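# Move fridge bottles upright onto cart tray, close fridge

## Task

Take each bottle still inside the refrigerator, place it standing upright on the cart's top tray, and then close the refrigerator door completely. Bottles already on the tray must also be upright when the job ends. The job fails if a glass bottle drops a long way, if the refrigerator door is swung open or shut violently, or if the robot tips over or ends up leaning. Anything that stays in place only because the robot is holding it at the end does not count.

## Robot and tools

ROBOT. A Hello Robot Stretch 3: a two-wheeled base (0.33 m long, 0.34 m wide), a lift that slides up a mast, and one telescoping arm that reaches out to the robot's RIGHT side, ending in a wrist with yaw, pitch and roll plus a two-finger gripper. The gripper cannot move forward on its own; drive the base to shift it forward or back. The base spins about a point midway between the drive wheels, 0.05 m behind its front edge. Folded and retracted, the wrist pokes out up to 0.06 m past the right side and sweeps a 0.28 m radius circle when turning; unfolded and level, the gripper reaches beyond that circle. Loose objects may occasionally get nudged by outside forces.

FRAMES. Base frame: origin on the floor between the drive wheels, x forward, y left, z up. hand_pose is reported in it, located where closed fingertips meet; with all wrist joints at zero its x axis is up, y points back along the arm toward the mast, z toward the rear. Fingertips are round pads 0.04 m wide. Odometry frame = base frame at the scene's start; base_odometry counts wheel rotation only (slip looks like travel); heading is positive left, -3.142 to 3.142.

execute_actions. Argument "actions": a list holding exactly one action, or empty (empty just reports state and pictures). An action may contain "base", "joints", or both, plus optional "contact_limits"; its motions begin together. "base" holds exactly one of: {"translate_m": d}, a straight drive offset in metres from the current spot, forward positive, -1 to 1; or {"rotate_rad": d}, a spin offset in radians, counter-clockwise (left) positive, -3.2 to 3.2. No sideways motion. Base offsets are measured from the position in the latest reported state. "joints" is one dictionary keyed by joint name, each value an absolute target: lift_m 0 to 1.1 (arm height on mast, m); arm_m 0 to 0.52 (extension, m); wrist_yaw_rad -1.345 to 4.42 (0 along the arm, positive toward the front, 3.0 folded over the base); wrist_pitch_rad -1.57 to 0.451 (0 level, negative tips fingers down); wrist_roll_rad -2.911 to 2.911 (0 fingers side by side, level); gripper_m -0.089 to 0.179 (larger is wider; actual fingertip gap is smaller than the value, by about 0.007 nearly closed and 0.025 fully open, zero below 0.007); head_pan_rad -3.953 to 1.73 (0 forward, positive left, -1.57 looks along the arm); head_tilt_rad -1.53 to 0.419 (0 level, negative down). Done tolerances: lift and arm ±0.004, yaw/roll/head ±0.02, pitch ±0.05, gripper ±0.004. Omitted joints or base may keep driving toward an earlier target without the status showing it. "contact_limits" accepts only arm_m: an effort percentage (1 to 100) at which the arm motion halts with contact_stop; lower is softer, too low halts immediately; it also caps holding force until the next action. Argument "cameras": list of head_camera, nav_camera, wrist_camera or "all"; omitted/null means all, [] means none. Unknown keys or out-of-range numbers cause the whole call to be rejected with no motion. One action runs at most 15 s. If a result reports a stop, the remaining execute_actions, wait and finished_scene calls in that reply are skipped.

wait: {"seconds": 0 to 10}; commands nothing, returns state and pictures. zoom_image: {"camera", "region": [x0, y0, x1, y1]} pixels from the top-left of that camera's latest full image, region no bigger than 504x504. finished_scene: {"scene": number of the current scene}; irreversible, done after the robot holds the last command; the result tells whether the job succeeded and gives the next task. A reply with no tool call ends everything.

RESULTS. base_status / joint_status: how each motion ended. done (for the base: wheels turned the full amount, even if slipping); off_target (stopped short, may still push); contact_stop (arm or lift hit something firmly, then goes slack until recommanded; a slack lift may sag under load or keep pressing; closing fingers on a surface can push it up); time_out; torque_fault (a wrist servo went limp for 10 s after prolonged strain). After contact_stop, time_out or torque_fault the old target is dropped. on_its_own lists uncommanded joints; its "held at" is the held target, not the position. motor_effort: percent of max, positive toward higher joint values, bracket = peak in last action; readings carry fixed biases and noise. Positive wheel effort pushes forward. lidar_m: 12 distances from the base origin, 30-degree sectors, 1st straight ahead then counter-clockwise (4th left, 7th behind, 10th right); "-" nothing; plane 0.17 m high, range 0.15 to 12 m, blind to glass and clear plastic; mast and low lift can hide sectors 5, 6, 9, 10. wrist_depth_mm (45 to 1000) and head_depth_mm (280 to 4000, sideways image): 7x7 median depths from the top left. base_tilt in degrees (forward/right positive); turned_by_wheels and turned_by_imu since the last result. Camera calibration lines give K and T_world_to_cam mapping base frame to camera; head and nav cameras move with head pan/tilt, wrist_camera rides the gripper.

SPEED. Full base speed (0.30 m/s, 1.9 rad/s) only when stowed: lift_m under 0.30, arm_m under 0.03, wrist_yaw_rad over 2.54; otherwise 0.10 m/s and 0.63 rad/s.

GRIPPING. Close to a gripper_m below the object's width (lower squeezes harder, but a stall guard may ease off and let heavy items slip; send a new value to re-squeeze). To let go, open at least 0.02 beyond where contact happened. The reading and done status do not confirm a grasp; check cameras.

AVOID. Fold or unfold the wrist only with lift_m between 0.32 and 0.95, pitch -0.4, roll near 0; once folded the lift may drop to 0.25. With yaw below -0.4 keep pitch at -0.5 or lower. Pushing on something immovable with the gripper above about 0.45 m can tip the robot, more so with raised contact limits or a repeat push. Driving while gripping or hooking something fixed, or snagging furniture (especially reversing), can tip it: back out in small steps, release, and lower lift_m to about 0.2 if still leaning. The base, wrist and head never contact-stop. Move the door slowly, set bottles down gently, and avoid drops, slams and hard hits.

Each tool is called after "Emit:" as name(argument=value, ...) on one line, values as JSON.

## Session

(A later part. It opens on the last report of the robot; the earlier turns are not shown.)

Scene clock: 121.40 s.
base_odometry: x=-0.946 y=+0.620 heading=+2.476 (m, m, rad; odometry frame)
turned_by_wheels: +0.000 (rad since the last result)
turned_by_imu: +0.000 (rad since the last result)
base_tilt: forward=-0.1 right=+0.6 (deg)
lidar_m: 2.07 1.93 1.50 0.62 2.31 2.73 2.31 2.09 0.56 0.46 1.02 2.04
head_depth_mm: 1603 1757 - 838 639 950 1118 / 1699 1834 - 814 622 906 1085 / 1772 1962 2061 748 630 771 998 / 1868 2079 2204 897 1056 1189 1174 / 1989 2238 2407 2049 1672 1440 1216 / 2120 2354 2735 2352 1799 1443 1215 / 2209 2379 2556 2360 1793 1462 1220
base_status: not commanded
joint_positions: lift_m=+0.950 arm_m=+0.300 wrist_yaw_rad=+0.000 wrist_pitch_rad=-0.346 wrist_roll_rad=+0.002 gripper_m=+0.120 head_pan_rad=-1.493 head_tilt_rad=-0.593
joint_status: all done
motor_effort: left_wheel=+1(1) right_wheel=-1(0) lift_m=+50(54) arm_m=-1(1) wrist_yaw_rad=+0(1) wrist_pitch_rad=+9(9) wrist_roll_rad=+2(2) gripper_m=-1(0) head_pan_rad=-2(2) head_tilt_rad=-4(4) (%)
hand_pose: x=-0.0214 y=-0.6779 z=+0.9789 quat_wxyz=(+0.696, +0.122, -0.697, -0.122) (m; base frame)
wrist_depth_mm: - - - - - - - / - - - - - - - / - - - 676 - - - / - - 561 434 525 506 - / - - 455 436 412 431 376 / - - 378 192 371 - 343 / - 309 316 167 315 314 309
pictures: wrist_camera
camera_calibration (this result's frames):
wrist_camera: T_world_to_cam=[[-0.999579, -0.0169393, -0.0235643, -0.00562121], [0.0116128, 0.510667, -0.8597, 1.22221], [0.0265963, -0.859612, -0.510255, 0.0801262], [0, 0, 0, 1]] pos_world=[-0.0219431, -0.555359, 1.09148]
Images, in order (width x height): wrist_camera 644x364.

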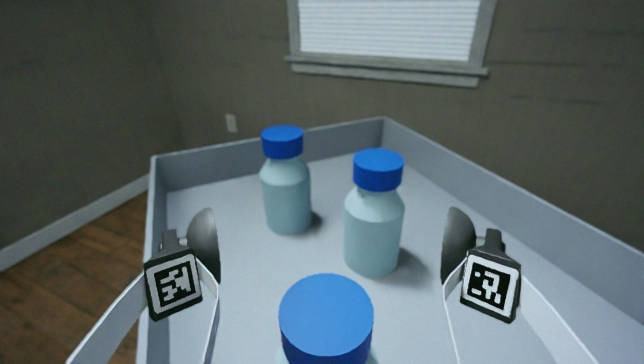

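Emit:
execute_actions(actions=[{"joints":{"arm_m":0.005,"gripper_m":0}}], cameras=[])

Emit:
execute_actions(actions=[{"base":{"rotate_rad":1.3}}], cameras=[])

Emit:
execute_actions(actions=[{"base":{"translate_m":0.36},"joints":{"lift_m":0.5}}], cameras=[])

Emit:
execute_actions(actions=[{"base":{"rotate_rad":1.378},"joints":{"lift_m":0.3,"wrist_pitch_rad":0,"arm_m":0.06,"head_tilt_rad":-0.9,"head_pan_rad":-1.3}}], cameras=["head_camera","nav_camera"])

Scene clock: 128.60 s.
base_odometry: x=-0.946 y=+0.620 heading=+2.476 (m, m, rad; odometry frame)
turned_by_wheels: +0.000 (rad since the last result)
turned_by_imu: -0.001 (rad since the last result)
base_tilt: forward=+0.0 right=+0.3 (deg)
lidar_m: 2.07 1.93 1.51 0.61 2.32 2.72 2.31 2.10 0.56 0.46 1.02 2.04
head_depth_mm: 1604 1760 1897 873 640 - - / 1691 1836 1165 870 - - - / 1771 1966 1166 745 708 890 960 / 1875 2082 2173 899 1053 1189 1181 / 1986 2228 2420 2064 1676 1436 1210 / 2116 2379 2726 2331 1793 1450 1213 / 2197 2382 2542 2370 1797 1459 1223
base_status: not commanded
joint_positions: lift_m=+0.950 arm_m=+0.005 wrist_yaw_rad=+0.000 wrist_pitch_rad=-0.346 wrist_roll_rad=+0.003 gripper_m=+0.000 head_pan_rad=-1.493 head_tilt_rad=-0.593
joint_status: all done
motor_effort: left_wheel=+1(1) right_wheel=+0(0) lift_m=+50(50) arm_m=-3(6) wrist_yaw_rad=-1(1) wrist_pitch_rad=+10(10) wrist_roll_rad=+1(2) gripper_m=-2(81) head_pan_rad=-2(2) head_tilt_rad=-4(3) (%)
hand_pose: x=-0.0214 y=-0.3832 z=+0.9789 quat_wxyz=(+0.696, +0.122, -0.697, -0.122) (m; base frame)
wrist_depth_mm: - - - - - - - / - - - - - - - / - - 850 660 761 - - / - - - 474 589 550 504 / - - - - 412 360 428 / - - - - 296 688 - / - - - 288 633 690 -
pictures: none
No camera images: the call's "cameras" was empty. Leave "cameras" out to get every camera's image.

Scene clock: 131.63 s.
base_odometry: x=-0.946 y=+0.620 heading=-2.508 (m, m, rad; odometry frame)
turned_by_wheels: +1.300 (rad since the last result)
turned_by_imu: +1.302 (rad since the last result)
base_tilt: forward=+0.0 right=+0.6 (deg)
lidar_m: 0.62 0.63 2.75 2.31 2.42 0.75 0.47 0.46 2.06 2.04 2.23 1.81
head_depth_mm: 1620 1793 2006 2161 1783 - - / 1667 1851 2040 2173 - - - / 1695 1888 2106 2269 1823 1392 1202 / 1744 1938 2175 2289 1769 1434 1204 / 1782 1999 2245 2326 1791 1439 1212 / 1835 2039 2336 2338 1787 1451 1218 / 1894 2121 2383 2348 1806 1461 1226
base_status: done
joint_positions: lift_m=+0.950 arm_m=+0.005 wrist_yaw_rad=+0.000 wrist_pitch_rad=-0.346 wrist_roll_rad=+0.003 gripper_m=+0.000 head_pan_rad=-1.493 head_tilt_rad=-0.593
joint_status: not commanded
motor_effort: left_wheel=-1(4) right_wheel=+3(6) lift_m=+50(50) arm_m=-2(3) wrist_yaw_rad=-1(1) wrist_pitch_rad=+9(9) wrist_roll_rad=+2(2) gripper_m=-2(2) head_pan_rad=-2(2) head_tilt_rad=-3(3) (%)
hand_pose: x=-0.0214 y=-0.3832 z=+0.9789 quat_wxyz=(+0.696, +0.122, -0.697, -0.122) (m; base frame)
wrist_depth_mm: - - - - - - - / - - - - - - - / - - - - - - - / - - - - - - - / - - - - - - - / - - - - - - - / - - - - - - -
pictures: none
No camera images: the call's "cameras" was empty. Leave "cameras" out to get every camera's image.

Scene clock: 136.57 s.
base_odometry: x=-1.236 y=+0.406 heading=-2.508 (m, m, rad; odometry frame)
turned_by_wheels: +0.000 (rad since the last result)
turned_by_imu: -0.001 (rad since the last result)
base_tilt: forward=+0.0 right=+0.5 (deg)
lidar_m: 0.37 0.27 2.44 2.35 2.89 2.34 0.81 0.97 2.11 2.09 1.79 1.45
head_depth_mm: 1667 1853 2053 2194 1738 1412 1189 / 1703 1888 2114 2255 1758 1425 1195 / 1750 1927 2167 2287 1772 1431 1234 / 1799 1994 2240 2309 1770 1435 1202 / 1843 2054 2317 2338 1781 1444 1212 / 1892 2121 2391 2342 1797 1445 1215 / 1935 2183 2379 2311 1805 1468 1218
base_status: done
joint_positions: lift_m=+0.500 arm_m=+0.005 wrist_yaw_rad=+0.000 wrist_pitch_rad=-0.346 wrist_roll_rad=+0.003 gripper_m=+0.000 head_pan_rad=-1.493 head_tilt_rad=-0.593
joint_status: all done
motor_effort: left_wheel=-2(2) right_wheel=+1(3) lift_m=+27(46) arm_m=-3(2) wrist_yaw_rad=-1(1) wrist_pitch_rad=+10(10) wrist_roll_rad=+1(1) gripper_m=-3(2) head_pan_rad=-2(2) head_tilt_rad=-3(3) (%)
hand_pose: x=-0.0214 y=-0.3832 z=+0.5296 quat_wxyz=(+0.696, +0.122, -0.697, -0.122) (m; base frame)
wrist_depth_mm: - - - - - - - / - - - - - - - / - - - - - - - / - - - - - - - / - - - - 997 955 997 / 827 817 820 - 844 805 805 / 718 716 701 687 686 693 682
pictures: none
No camera images: the call's "cameras" was empty. Leave "cameras" out to get every camera's image.

Scene clock: 139.73 s.
base_odometry: x=-1.236 y=+0.406 heading=-1.130 (m, m, rad; odometry frame)
turned_by_wheels: +1.378 (rad since the last result)
turned_by_imu: +1.380 (rad since the last result)
base_tilt: forward=+0.2 right=+0.3 (deg)
lidar_m: 2.67 2.35 2.41 0.87 0.82 2.19 2.09 2.12 1.51 0.66 0.27 0.30
head_depth_mm: 1205 1395 1653 1617 1387 1215 1086 / 1229 1434 1711 1624 1399 1229 - / 996 1247 1596 1594 1400 1251 1097 / 483 564 649 752 892 1172 1096 / 346 357 385 452 510 715 1087 / 290 300 315 352 451 1224 1106 / - - - 340 1408 1250 1110
base_status: done
joint_positions: lift_m=+0.300 arm_m=+0.060 wrist_yaw_rad=+0.000 wrist_pitch_rad=-0.025 wrist_roll_rad=+0.003 gripper_m=+0.000 head_pan_rad=-1.307 head_tilt_rad=-0.889
joint_status: all done
motor_effort: left_wheel=-1(6) right_wheel=+2(6) lift_m=+28(28) arm_m=+2(1) wrist_yaw_rad=-1(1) wrist_pitch_rad=+15(15) wrist_roll_rad=+1(2) gripper_m=-2(2) head_pan_rad=+2(17) head_tilt_rad=-6(28) (%)
hand_pose: x=-0.0213 y=-0.4603 z=+0.4085 quat_wxyz=(+0.706, +0.009, -0.708, -0.009) (m; base frame)
wrist_depth_mm: 214 304 703 - - - - / 213 304 713 - - - - / 213 303 719 - - - - / 214 303 720 - - - - / 214 301 698 - - - - / 214 303 533 - 918 881 882 / 212 302 643 678 689 674 679
pictures: head_camera (sideways: a quarter turn clockwise sets it upright), nav_camera (sideways: a quarter turn counterclockwise sets it upright)
camera_calibration (this result's frames):
head_camera: T_world_to_cam=[[-0.174222, 0.757177, -0.629547, 0.844718], [0.964411, 0.260336, 0.0462219, -0.0649816], [0.198892, -0.59909, -0.775586, 0.967975], [0, 0, 0, 1]] pos_world=[0.0173149, -0.0427802, 1.28554]
nav_camera: T_world_to_cam=[[0.193396, -0.740872, 0.6432, -0.792883], [-0.95779, -0.284684, -0.0399267, 0.110015], [0.212689, -0.608329, -0.764656, 0.944249], [0, 0, 0, 1]] pos_world=[0.0578803, 0.0183095, 1.2364]
Images, in order (width x height): head_camera 896x504, nav_camera 672x504.

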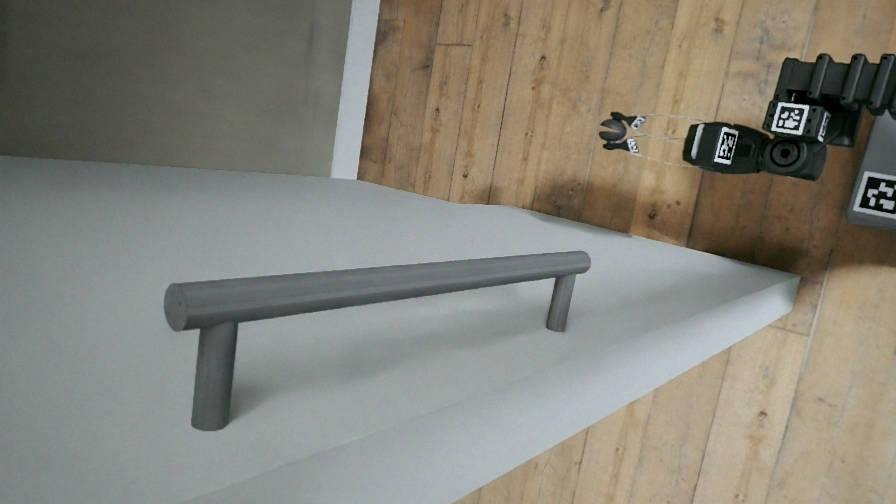

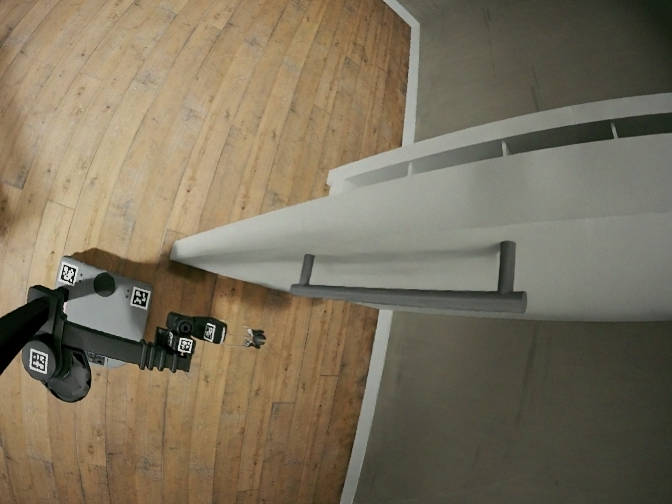

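Emit:
execute_actions(actions=[{"base":{"translate_m":0.35},"joints":{"wrist_yaw_rad":0.15,"arm_m":0.1,"head_pan_rad":-1.5}}], cameras=["head_camera"])

Emit:
execute_actions(actions=[{"base":{"translate_m":0.25},"joints":{"arm_m":0.16}}], cameras=["head_camera"])

Emit:
execute_actions(actions=[{"base":{"translate_m":0.07},"joints":{"arm_m":0.28,"wrist_yaw_rad":0}}], cameras=["head_camera"])

Scene clock: 147.50 s.
base_odometry: x=-1.087 y=+0.090 heading=-1.130 (m, m, rad; odometry frame)
turned_by_wheels: +0.000 (rad since the last result)
turned_by_imu: -0.002 (rad since the last result)
base_tilt: forward=+0.1 right=+0.5 (deg)
lidar_m: 2.32 2.01 2.43 2.34 0.99 2.57 2.44 2.11 1.50 0.70 0.70 1.96
head_depth_mm: 715 1426 1713 1616 1390 1222 1084 / 650 764 941 1516 1398 1252 - / 628 738 894 1122 1361 1255 1111 / 610 714 851 1062 1335 1234 1113 / 592 685 818 1006 1317 1244 1101 / 576 665 786 964 1257 1245 1109 / 559 643 757 926 1427 1252 1111
base_status: done
joint_positions: lift_m=+0.300 arm_m=+0.100 wrist_yaw_rad=+0.148 wrist_pitch_rad=-0.025 wrist_roll_rad=+0.003 gripper_m=+0.000 head_pan_rad=-1.493 head_tilt_rad=-0.889
joint_status: all done
motor_effort: left_wheel=-1(8) right_wheel=+1(18) lift_m=+28(28) arm_m=+1(2) wrist_yaw_rad=+2(65) wrist_pitch_rad=+15(15) wrist_roll_rad=+2(2) gripper_m=-2(7) head_pan_rad=-2(14) head_tilt_rad=-5(5) (%)
hand_pose: x=+0.0164 y=-0.4975 z=+0.4086 quat_wxyz=(+0.705, +0.062, -0.705, +0.043) (m; base frame)
wrist_depth_mm: 314 327 341 358 378 935 947 / 320 335 353 369 394 994 963 / 329 345 364 385 403 990 973 / 341 354 375 396 422 - - / 351 367 385 - 448 - - / 367 386 406 - 462 903 891 / 377 398 425 440 482 682 675
pictures: head_camera (sideways: a quarter turn clockwise sets it upright)
camera_calibration (this result's frames):
head_camera: T_world_to_cam=[[-0.0310912, 0.776379, -0.629499, 0.843781], [0.995931, 0.0773608, 0.0462219, -0.0651738], [0.0845842, -0.6255, -0.775626, 0.968724], [0, 0, 0, 1]] pos_world=[0.00920408, -0.0441157, 1.28554]
Images, in order (width x height): head_camera 896x504.

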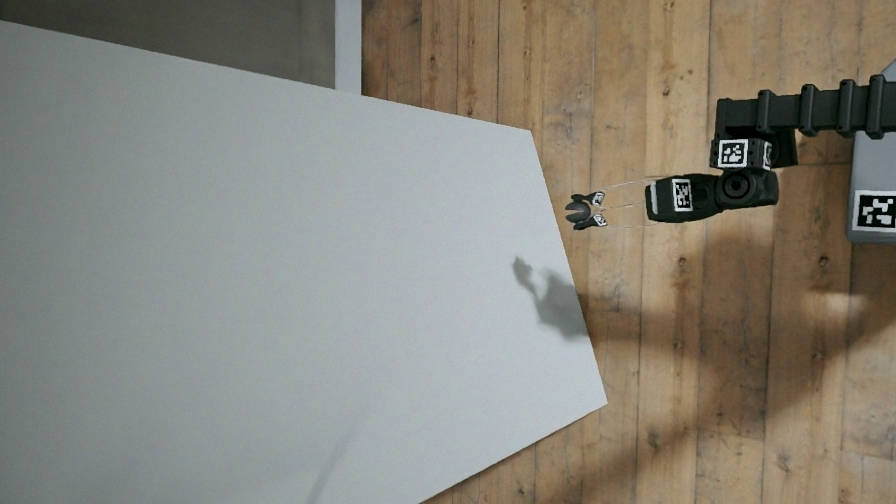

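Scene clock: 151.23 s.
base_odometry: x=-0.980 y=-0.136 heading=-1.130 (m, m, rad; odometry frame)
turned_by_wheels: +0.000 (rad since the last result)
turned_by_imu: -0.001 (rad since the last result)
base_tilt: forward=+0.1 right=+0.4 (deg)
lidar_m: 2.07 1.79 2.44 2.32 1.18 1.17 2.70 2.09 0.83 0.79 0.81 1.94
head_depth_mm: 662 773 927 1153 1358 1217 1085 / 665 778 933 1166 1370 1245 1103 / 669 782 940 1177 1388 1188 1113 / 673 788 948 1190 1384 1237 1112 / 662 773 979 1576 1420 1243 1101 / 1200 1468 1760 1669 1428 1245 1108 / 1252 1470 1782 1669 1439 1251 1113
base_status: done
joint_positions: lift_m=+0.300 arm_m=+0.160 wrist_yaw_rad=+0.149 wrist_pitch_rad=-0.025 wrist_roll_rad=+0.003 gripper_m=+0.000 head_pan_rad=-1.493 head_tilt_rad=-0.889
joint_status: all done
motor_effort: left_wheel=-1(3) right_wheel=+2(5) lift_m=+28(28) arm_m=+2(0) wrist_yaw_rad=+1(1) wrist_pitch_rad=+15(15) wrist_roll_rad=+2(2) gripper_m=-3(2) head_pan_rad=-2(1) head_tilt_rad=-5(5) (%)
hand_pose: x=+0.0164 y=-0.5574 z=+0.4086 quat_wxyz=(+0.705, +0.062, -0.705, +0.043) (m; base frame)
wrist_depth_mm: - - 383 365 352 340 326 / - - 393 375 363 349 334 / - - 406 393 378 361 345 / - - 426 410 391 376 360 / - - 442 - 399 386 368 / 908 909 472 - 409 398 383 / 704 708 482 458 436 415 394
pictures: head_camera (sideways: a quarter turn clockwise sets it upright)
camera_calibration (this result's frames):
head_camera: T_world_to_cam=[[-0.0310621, 0.776381, -0.629499, 0.843781], [0.995934, 0.0773235, 0.0462219, -0.0651739], [0.0845608, -0.625503, -0.775626, 0.968724], [0, 0, 0, 1]] pos_world=[0.00920243, -0.0441158, 1.28554]
Images, in order (width x height): head_camera 896x504.

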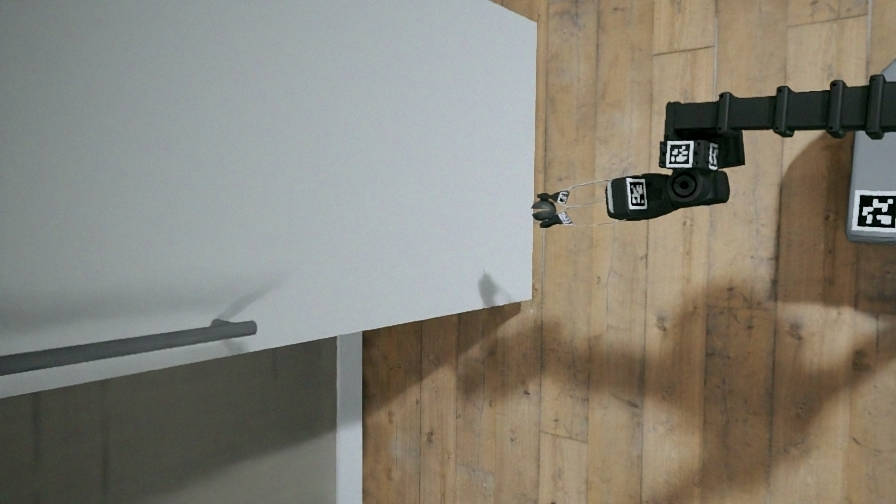

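Scene clock: 153.37 s.
base_odometry: x=-0.950 y=-0.200 heading=-1.130 (m, m, rad; odometry frame)
turned_by_wheels: +0.000 (rad since the last result)
turned_by_imu: -0.001 (rad since the last result)
base_tilt: forward=+0.1 right=+0.4 (deg)
lidar_m: 1.99 1.73 2.44 2.32 1.23 1.22 2.77 2.09 0.83 0.79 1.45 1.93
head_depth_mm: 661 771 923 1153 1362 1219 1082 / 666 776 930 1167 1392 1228 1097 / 667 783 939 1172 1384 1226 1109 / 659 768 944 1179 1389 1239 1119 / 1172 1420 1752 1659 1421 1241 1102 / 1245 1467 1773 1667 1421 1249 1105 / 1253 1461 1764 1673 1437 1251 1106
base_status: done
joint_positions: lift_m=+0.300 arm_m=+0.280 wrist_yaw_rad=+0.001 wrist_pitch_rad=-0.025 wrist_roll_rad=+0.003 gripper_m=+0.000 head_pan_rad=-1.493 head_tilt_rad=-0.889
joint_status: all done
motor_effort: left_wheel=-1(2) right_wheel=+1(6) lift_m=+28(28) arm_m=+2(3) wrist_yaw_rad=-2(3) wrist_pitch_rad=+15(15) wrist_roll_rad=+1(2) gripper_m=-3(2) head_pan_rad=-2(2) head_tilt_rad=-5(5) (%)
hand_pose: x=-0.0212 y=-0.6803 z=+0.4086 quat_wxyz=(+0.706, +0.009, -0.708, -0.009) (m; base frame)
wrist_depth_mm: 845 245 246 245 245 243 244 / 875 253 253 253 254 256 255 / 939 267 263 264 262 263 263 / 920 274 274 271 271 271 271 / 965 288 285 - 283 284 285 / 915 809 294 - 292 293 296 / 686 624 307 308 309 307 306
pictures: head_camera (sideways: a quarter turn clockwise sets it upright)
camera_calibration (this result's frames):
head_camera: T_world_to_cam=[[-0.031005, 0.776383, -0.629498, 0.843781], [0.99594, 0.0772502, 0.0462219, -0.0651739], [0.0845148, -0.625509, -0.775626, 0.968724], [0, 0, 0, 1]] pos_world=[0.00919919, -0.044116, 1.28554]
Images, in order (width x height): head_camera 896x504.

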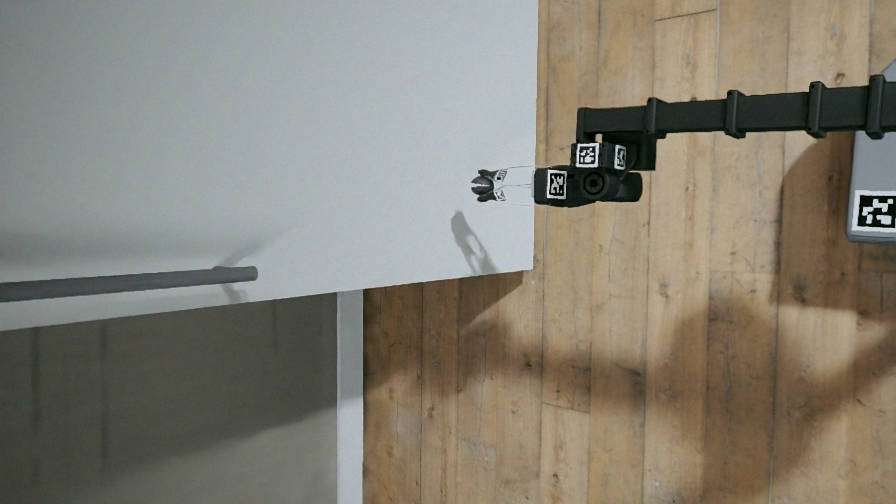

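The door coasted shut on its own. A gentle push will confirm it's closed.

Emit:
execute_actions(actions=[{"joints":{"arm_m":0.41},"contact_limits":{"arm_m":15}}], cameras=[])

Emit:
execute_actions(actions=[{"joints":{"arm_m":0.28,"head_pan_rad":-3.8,"head_tilt_rad":-0.3}}])

Scene clock: 157.53 s.
base_odometry: x=-0.950 y=-0.200 heading=-1.130 (m, m, rad; odometry frame)
turned_by_wheels: +0.000 (rad since the last result)
turned_by_imu: -0.002 (rad since the last result)
base_tilt: forward=+0.0 right=+0.5 (deg)
lidar_m: 2.00 1.74 2.45 2.32 1.23 1.22 2.77 2.09 0.83 0.79 1.45 1.93
head_depth_mm: 661 772 926 1159 1366 1221 1083 / 665 778 937 1166 1367 1220 1106 / 668 779 939 1141 1350 1225 1112 / 659 768 946 1185 1384 1237 1112 / 719 1412 1746 1647 1409 1243 1105 / 1248 1466 1753 1665 1420 1243 1108 / 1252 1464 1772 1670 1431 1250 1109
base_status: not commanded
joint_positions: lift_m=+0.300 arm_m=+0.373 wrist_yaw_rad=+0.004 wrist_pitch_rad=-0.026 wrist_roll_rad=+0.003 gripper_m=+0.000 head_pan_rad=-1.493 head_tilt_rad=-0.891
joint_status: arm_m contact_stop (moved +0.093 of +0.130)
on_its_own: arm_m is slack since a contact_stop, until your next command for it (your +0.410 is given up)
motor_effort: left_wheel=+0(4) right_wheel=-1(8) lift_m=+28(28) arm_m=-1(16) wrist_yaw_rad=-5(6) wrist_pitch_rad=+15(23) wrist_roll_rad=+2(1) gripper_m=-3(4) head_pan_rad=-2(2) head_tilt_rad=-5(6) (%)
contact_limits: arm_m 15 (drawing in: default 18, maximum 28; extending or still: default 23, maximum 38)
hand_pose: x=-0.0204 y=-0.7735 z=+0.4084 quat_wxyz=(+0.706, +0.011, -0.708, -0.008) (m; base frame)
wrist_depth_mm: 159 159 158 159 159 158 158 / 164 164 165 164 164 164 163 / 170 170 171 170 170 169 169 / 177 177 176 177 176 177 177 / 184 183 183 - 184 184 183 / 191 191 190 - 191 190 190 / 202 198 198 198 199 198 199
pictures: none
No camera images: the call's "cameras" was empty. Leave "cameras" out to get every camera's image.

not run: a stop came earlier in this reply.

Emit:
execute_actions(actions=[{"joints":{"arm_m":0.3,"head_pan_rad":-3.8,"head_tilt_rad":-0.3}}])

Scene clock: 160.63 s.
base_odometry: x=-0.950 y=-0.200 heading=-1.130 (m, m, rad; odometry frame)
turned_by_wheels: +0.000 (rad since the last result)
turned_by_imu: -0.001 (rad since the last result)
base_tilt: forward=+0.3 right=+0.4 (deg)
lidar_m: 2.00 1.73 2.43 2.32 1.23 1.22 2.77 2.10 0.83 0.79 1.46 1.93
head_depth_mm: 2341 2457 2582 1544 1542 1446 1439 / 2583 2745 2870 1514 1633 1580 1438 / 2885 3051 3210 1533 1565 1468 1450 / 3067 3193 3396 3593 2593 1865 1462 / 2802 2971 3098 3256 2609 1878 1464 / 2637 2754 2855 3025 2648 1893 1468 / 2461 2526 2670 2806 2655 1914 1480
base_status: not commanded
joint_positions: lift_m=+0.300 arm_m=+0.300 wrist_yaw_rad=+0.001 wrist_pitch_rad=-0.025 wrist_roll_rad=+0.003 gripper_m=+0.000 head_pan_rad=-3.793 head_tilt_rad=-0.310
joint_status: all done
motor_effort: left_wheel=+0(0) right_wheel=+0(1) lift_m=+28(28) arm_m=-3(2) wrist_yaw_rad=-2(5) wrist_pitch_rad=+15(15) wrist_roll_rad=+1(1) gripper_m=-2(3) head_pan_rad=-2(30) head_tilt_rad=+4(35) (%)
hand_pose: x=-0.0211 y=-0.7008 z=+0.4085 quat_wxyz=(+0.706, +0.010, -0.708, -0.009) (m; base frame)
wrist_depth_mm: 843 225 224 226 225 227 226 / 848 234 235 235 233 235 234 / 872 242 243 243 241 243 241 / 897 252 253 249 252 252 251 / 932 262 261 - 260 260 263 / 928 273 270 - 272 269 271 / 700 289 280 284 284 281 285
pictures: head_camera (sideways: a quarter turn clockwise sets it upright), nav_camera (sideways: a quarter turn counterclockwise sets it upright), wrist_camera
camera_calibration (this result's frames):
head_camera: T_world_to_cam=[[0.22529, -0.20854, -0.951712, 1.26232], [-0.585519, -0.809728, 0.0388238, -0.0459283], [-0.778724, 0.548499, -0.304528, 0.361091], [0, 0, 0, 1]] pos_world=[-0.0300886, 0.0279956, 1.31311]
nav_camera: T_world_to_cam=[[-0.225997, 0.180459, 0.957267, -1.19982], [0.571433, 0.820411, -0.019752, 0.0744446], [-0.788917, 0.54255, -0.288531, 0.330904], [0, 0, 0, 1]] pos_world=[-0.052641, -0.0240887, 1.2455]
wrist_camera: T_world_to_cam=[[-0.999539, -0.0247358, -0.0176222, -0.027018], [0.0119255, 0.213972, -0.976767, 0.583433], [0.0279317, -0.976527, -0.213578, -0.433718], [0, 0, 0, 1]] pos_world=[-0.0218488, -0.549044, 0.476769]
Images, in order (width x height): head_camera 896x504, nav_camera 672x504, wrist_camera 644x364.

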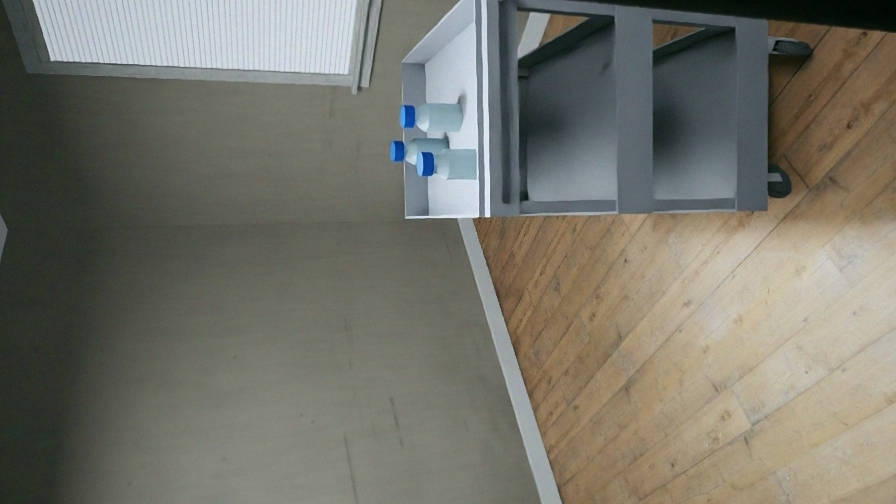

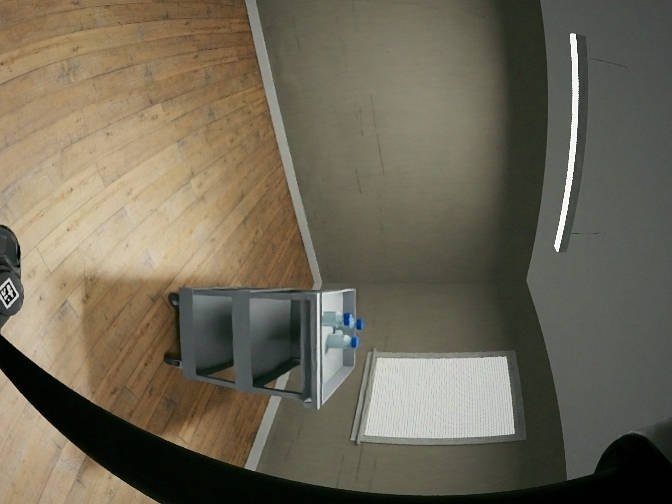

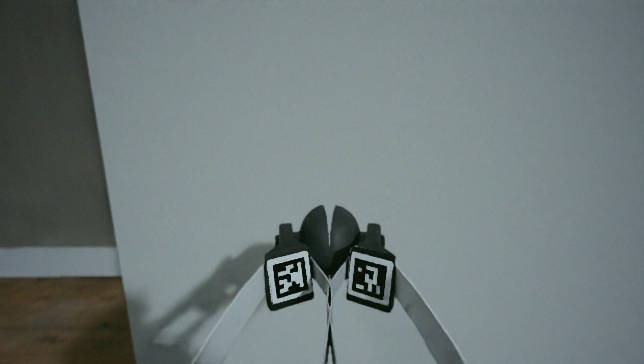

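Emit:
finished_scene(scene=1)

The scene is finished: the task was done.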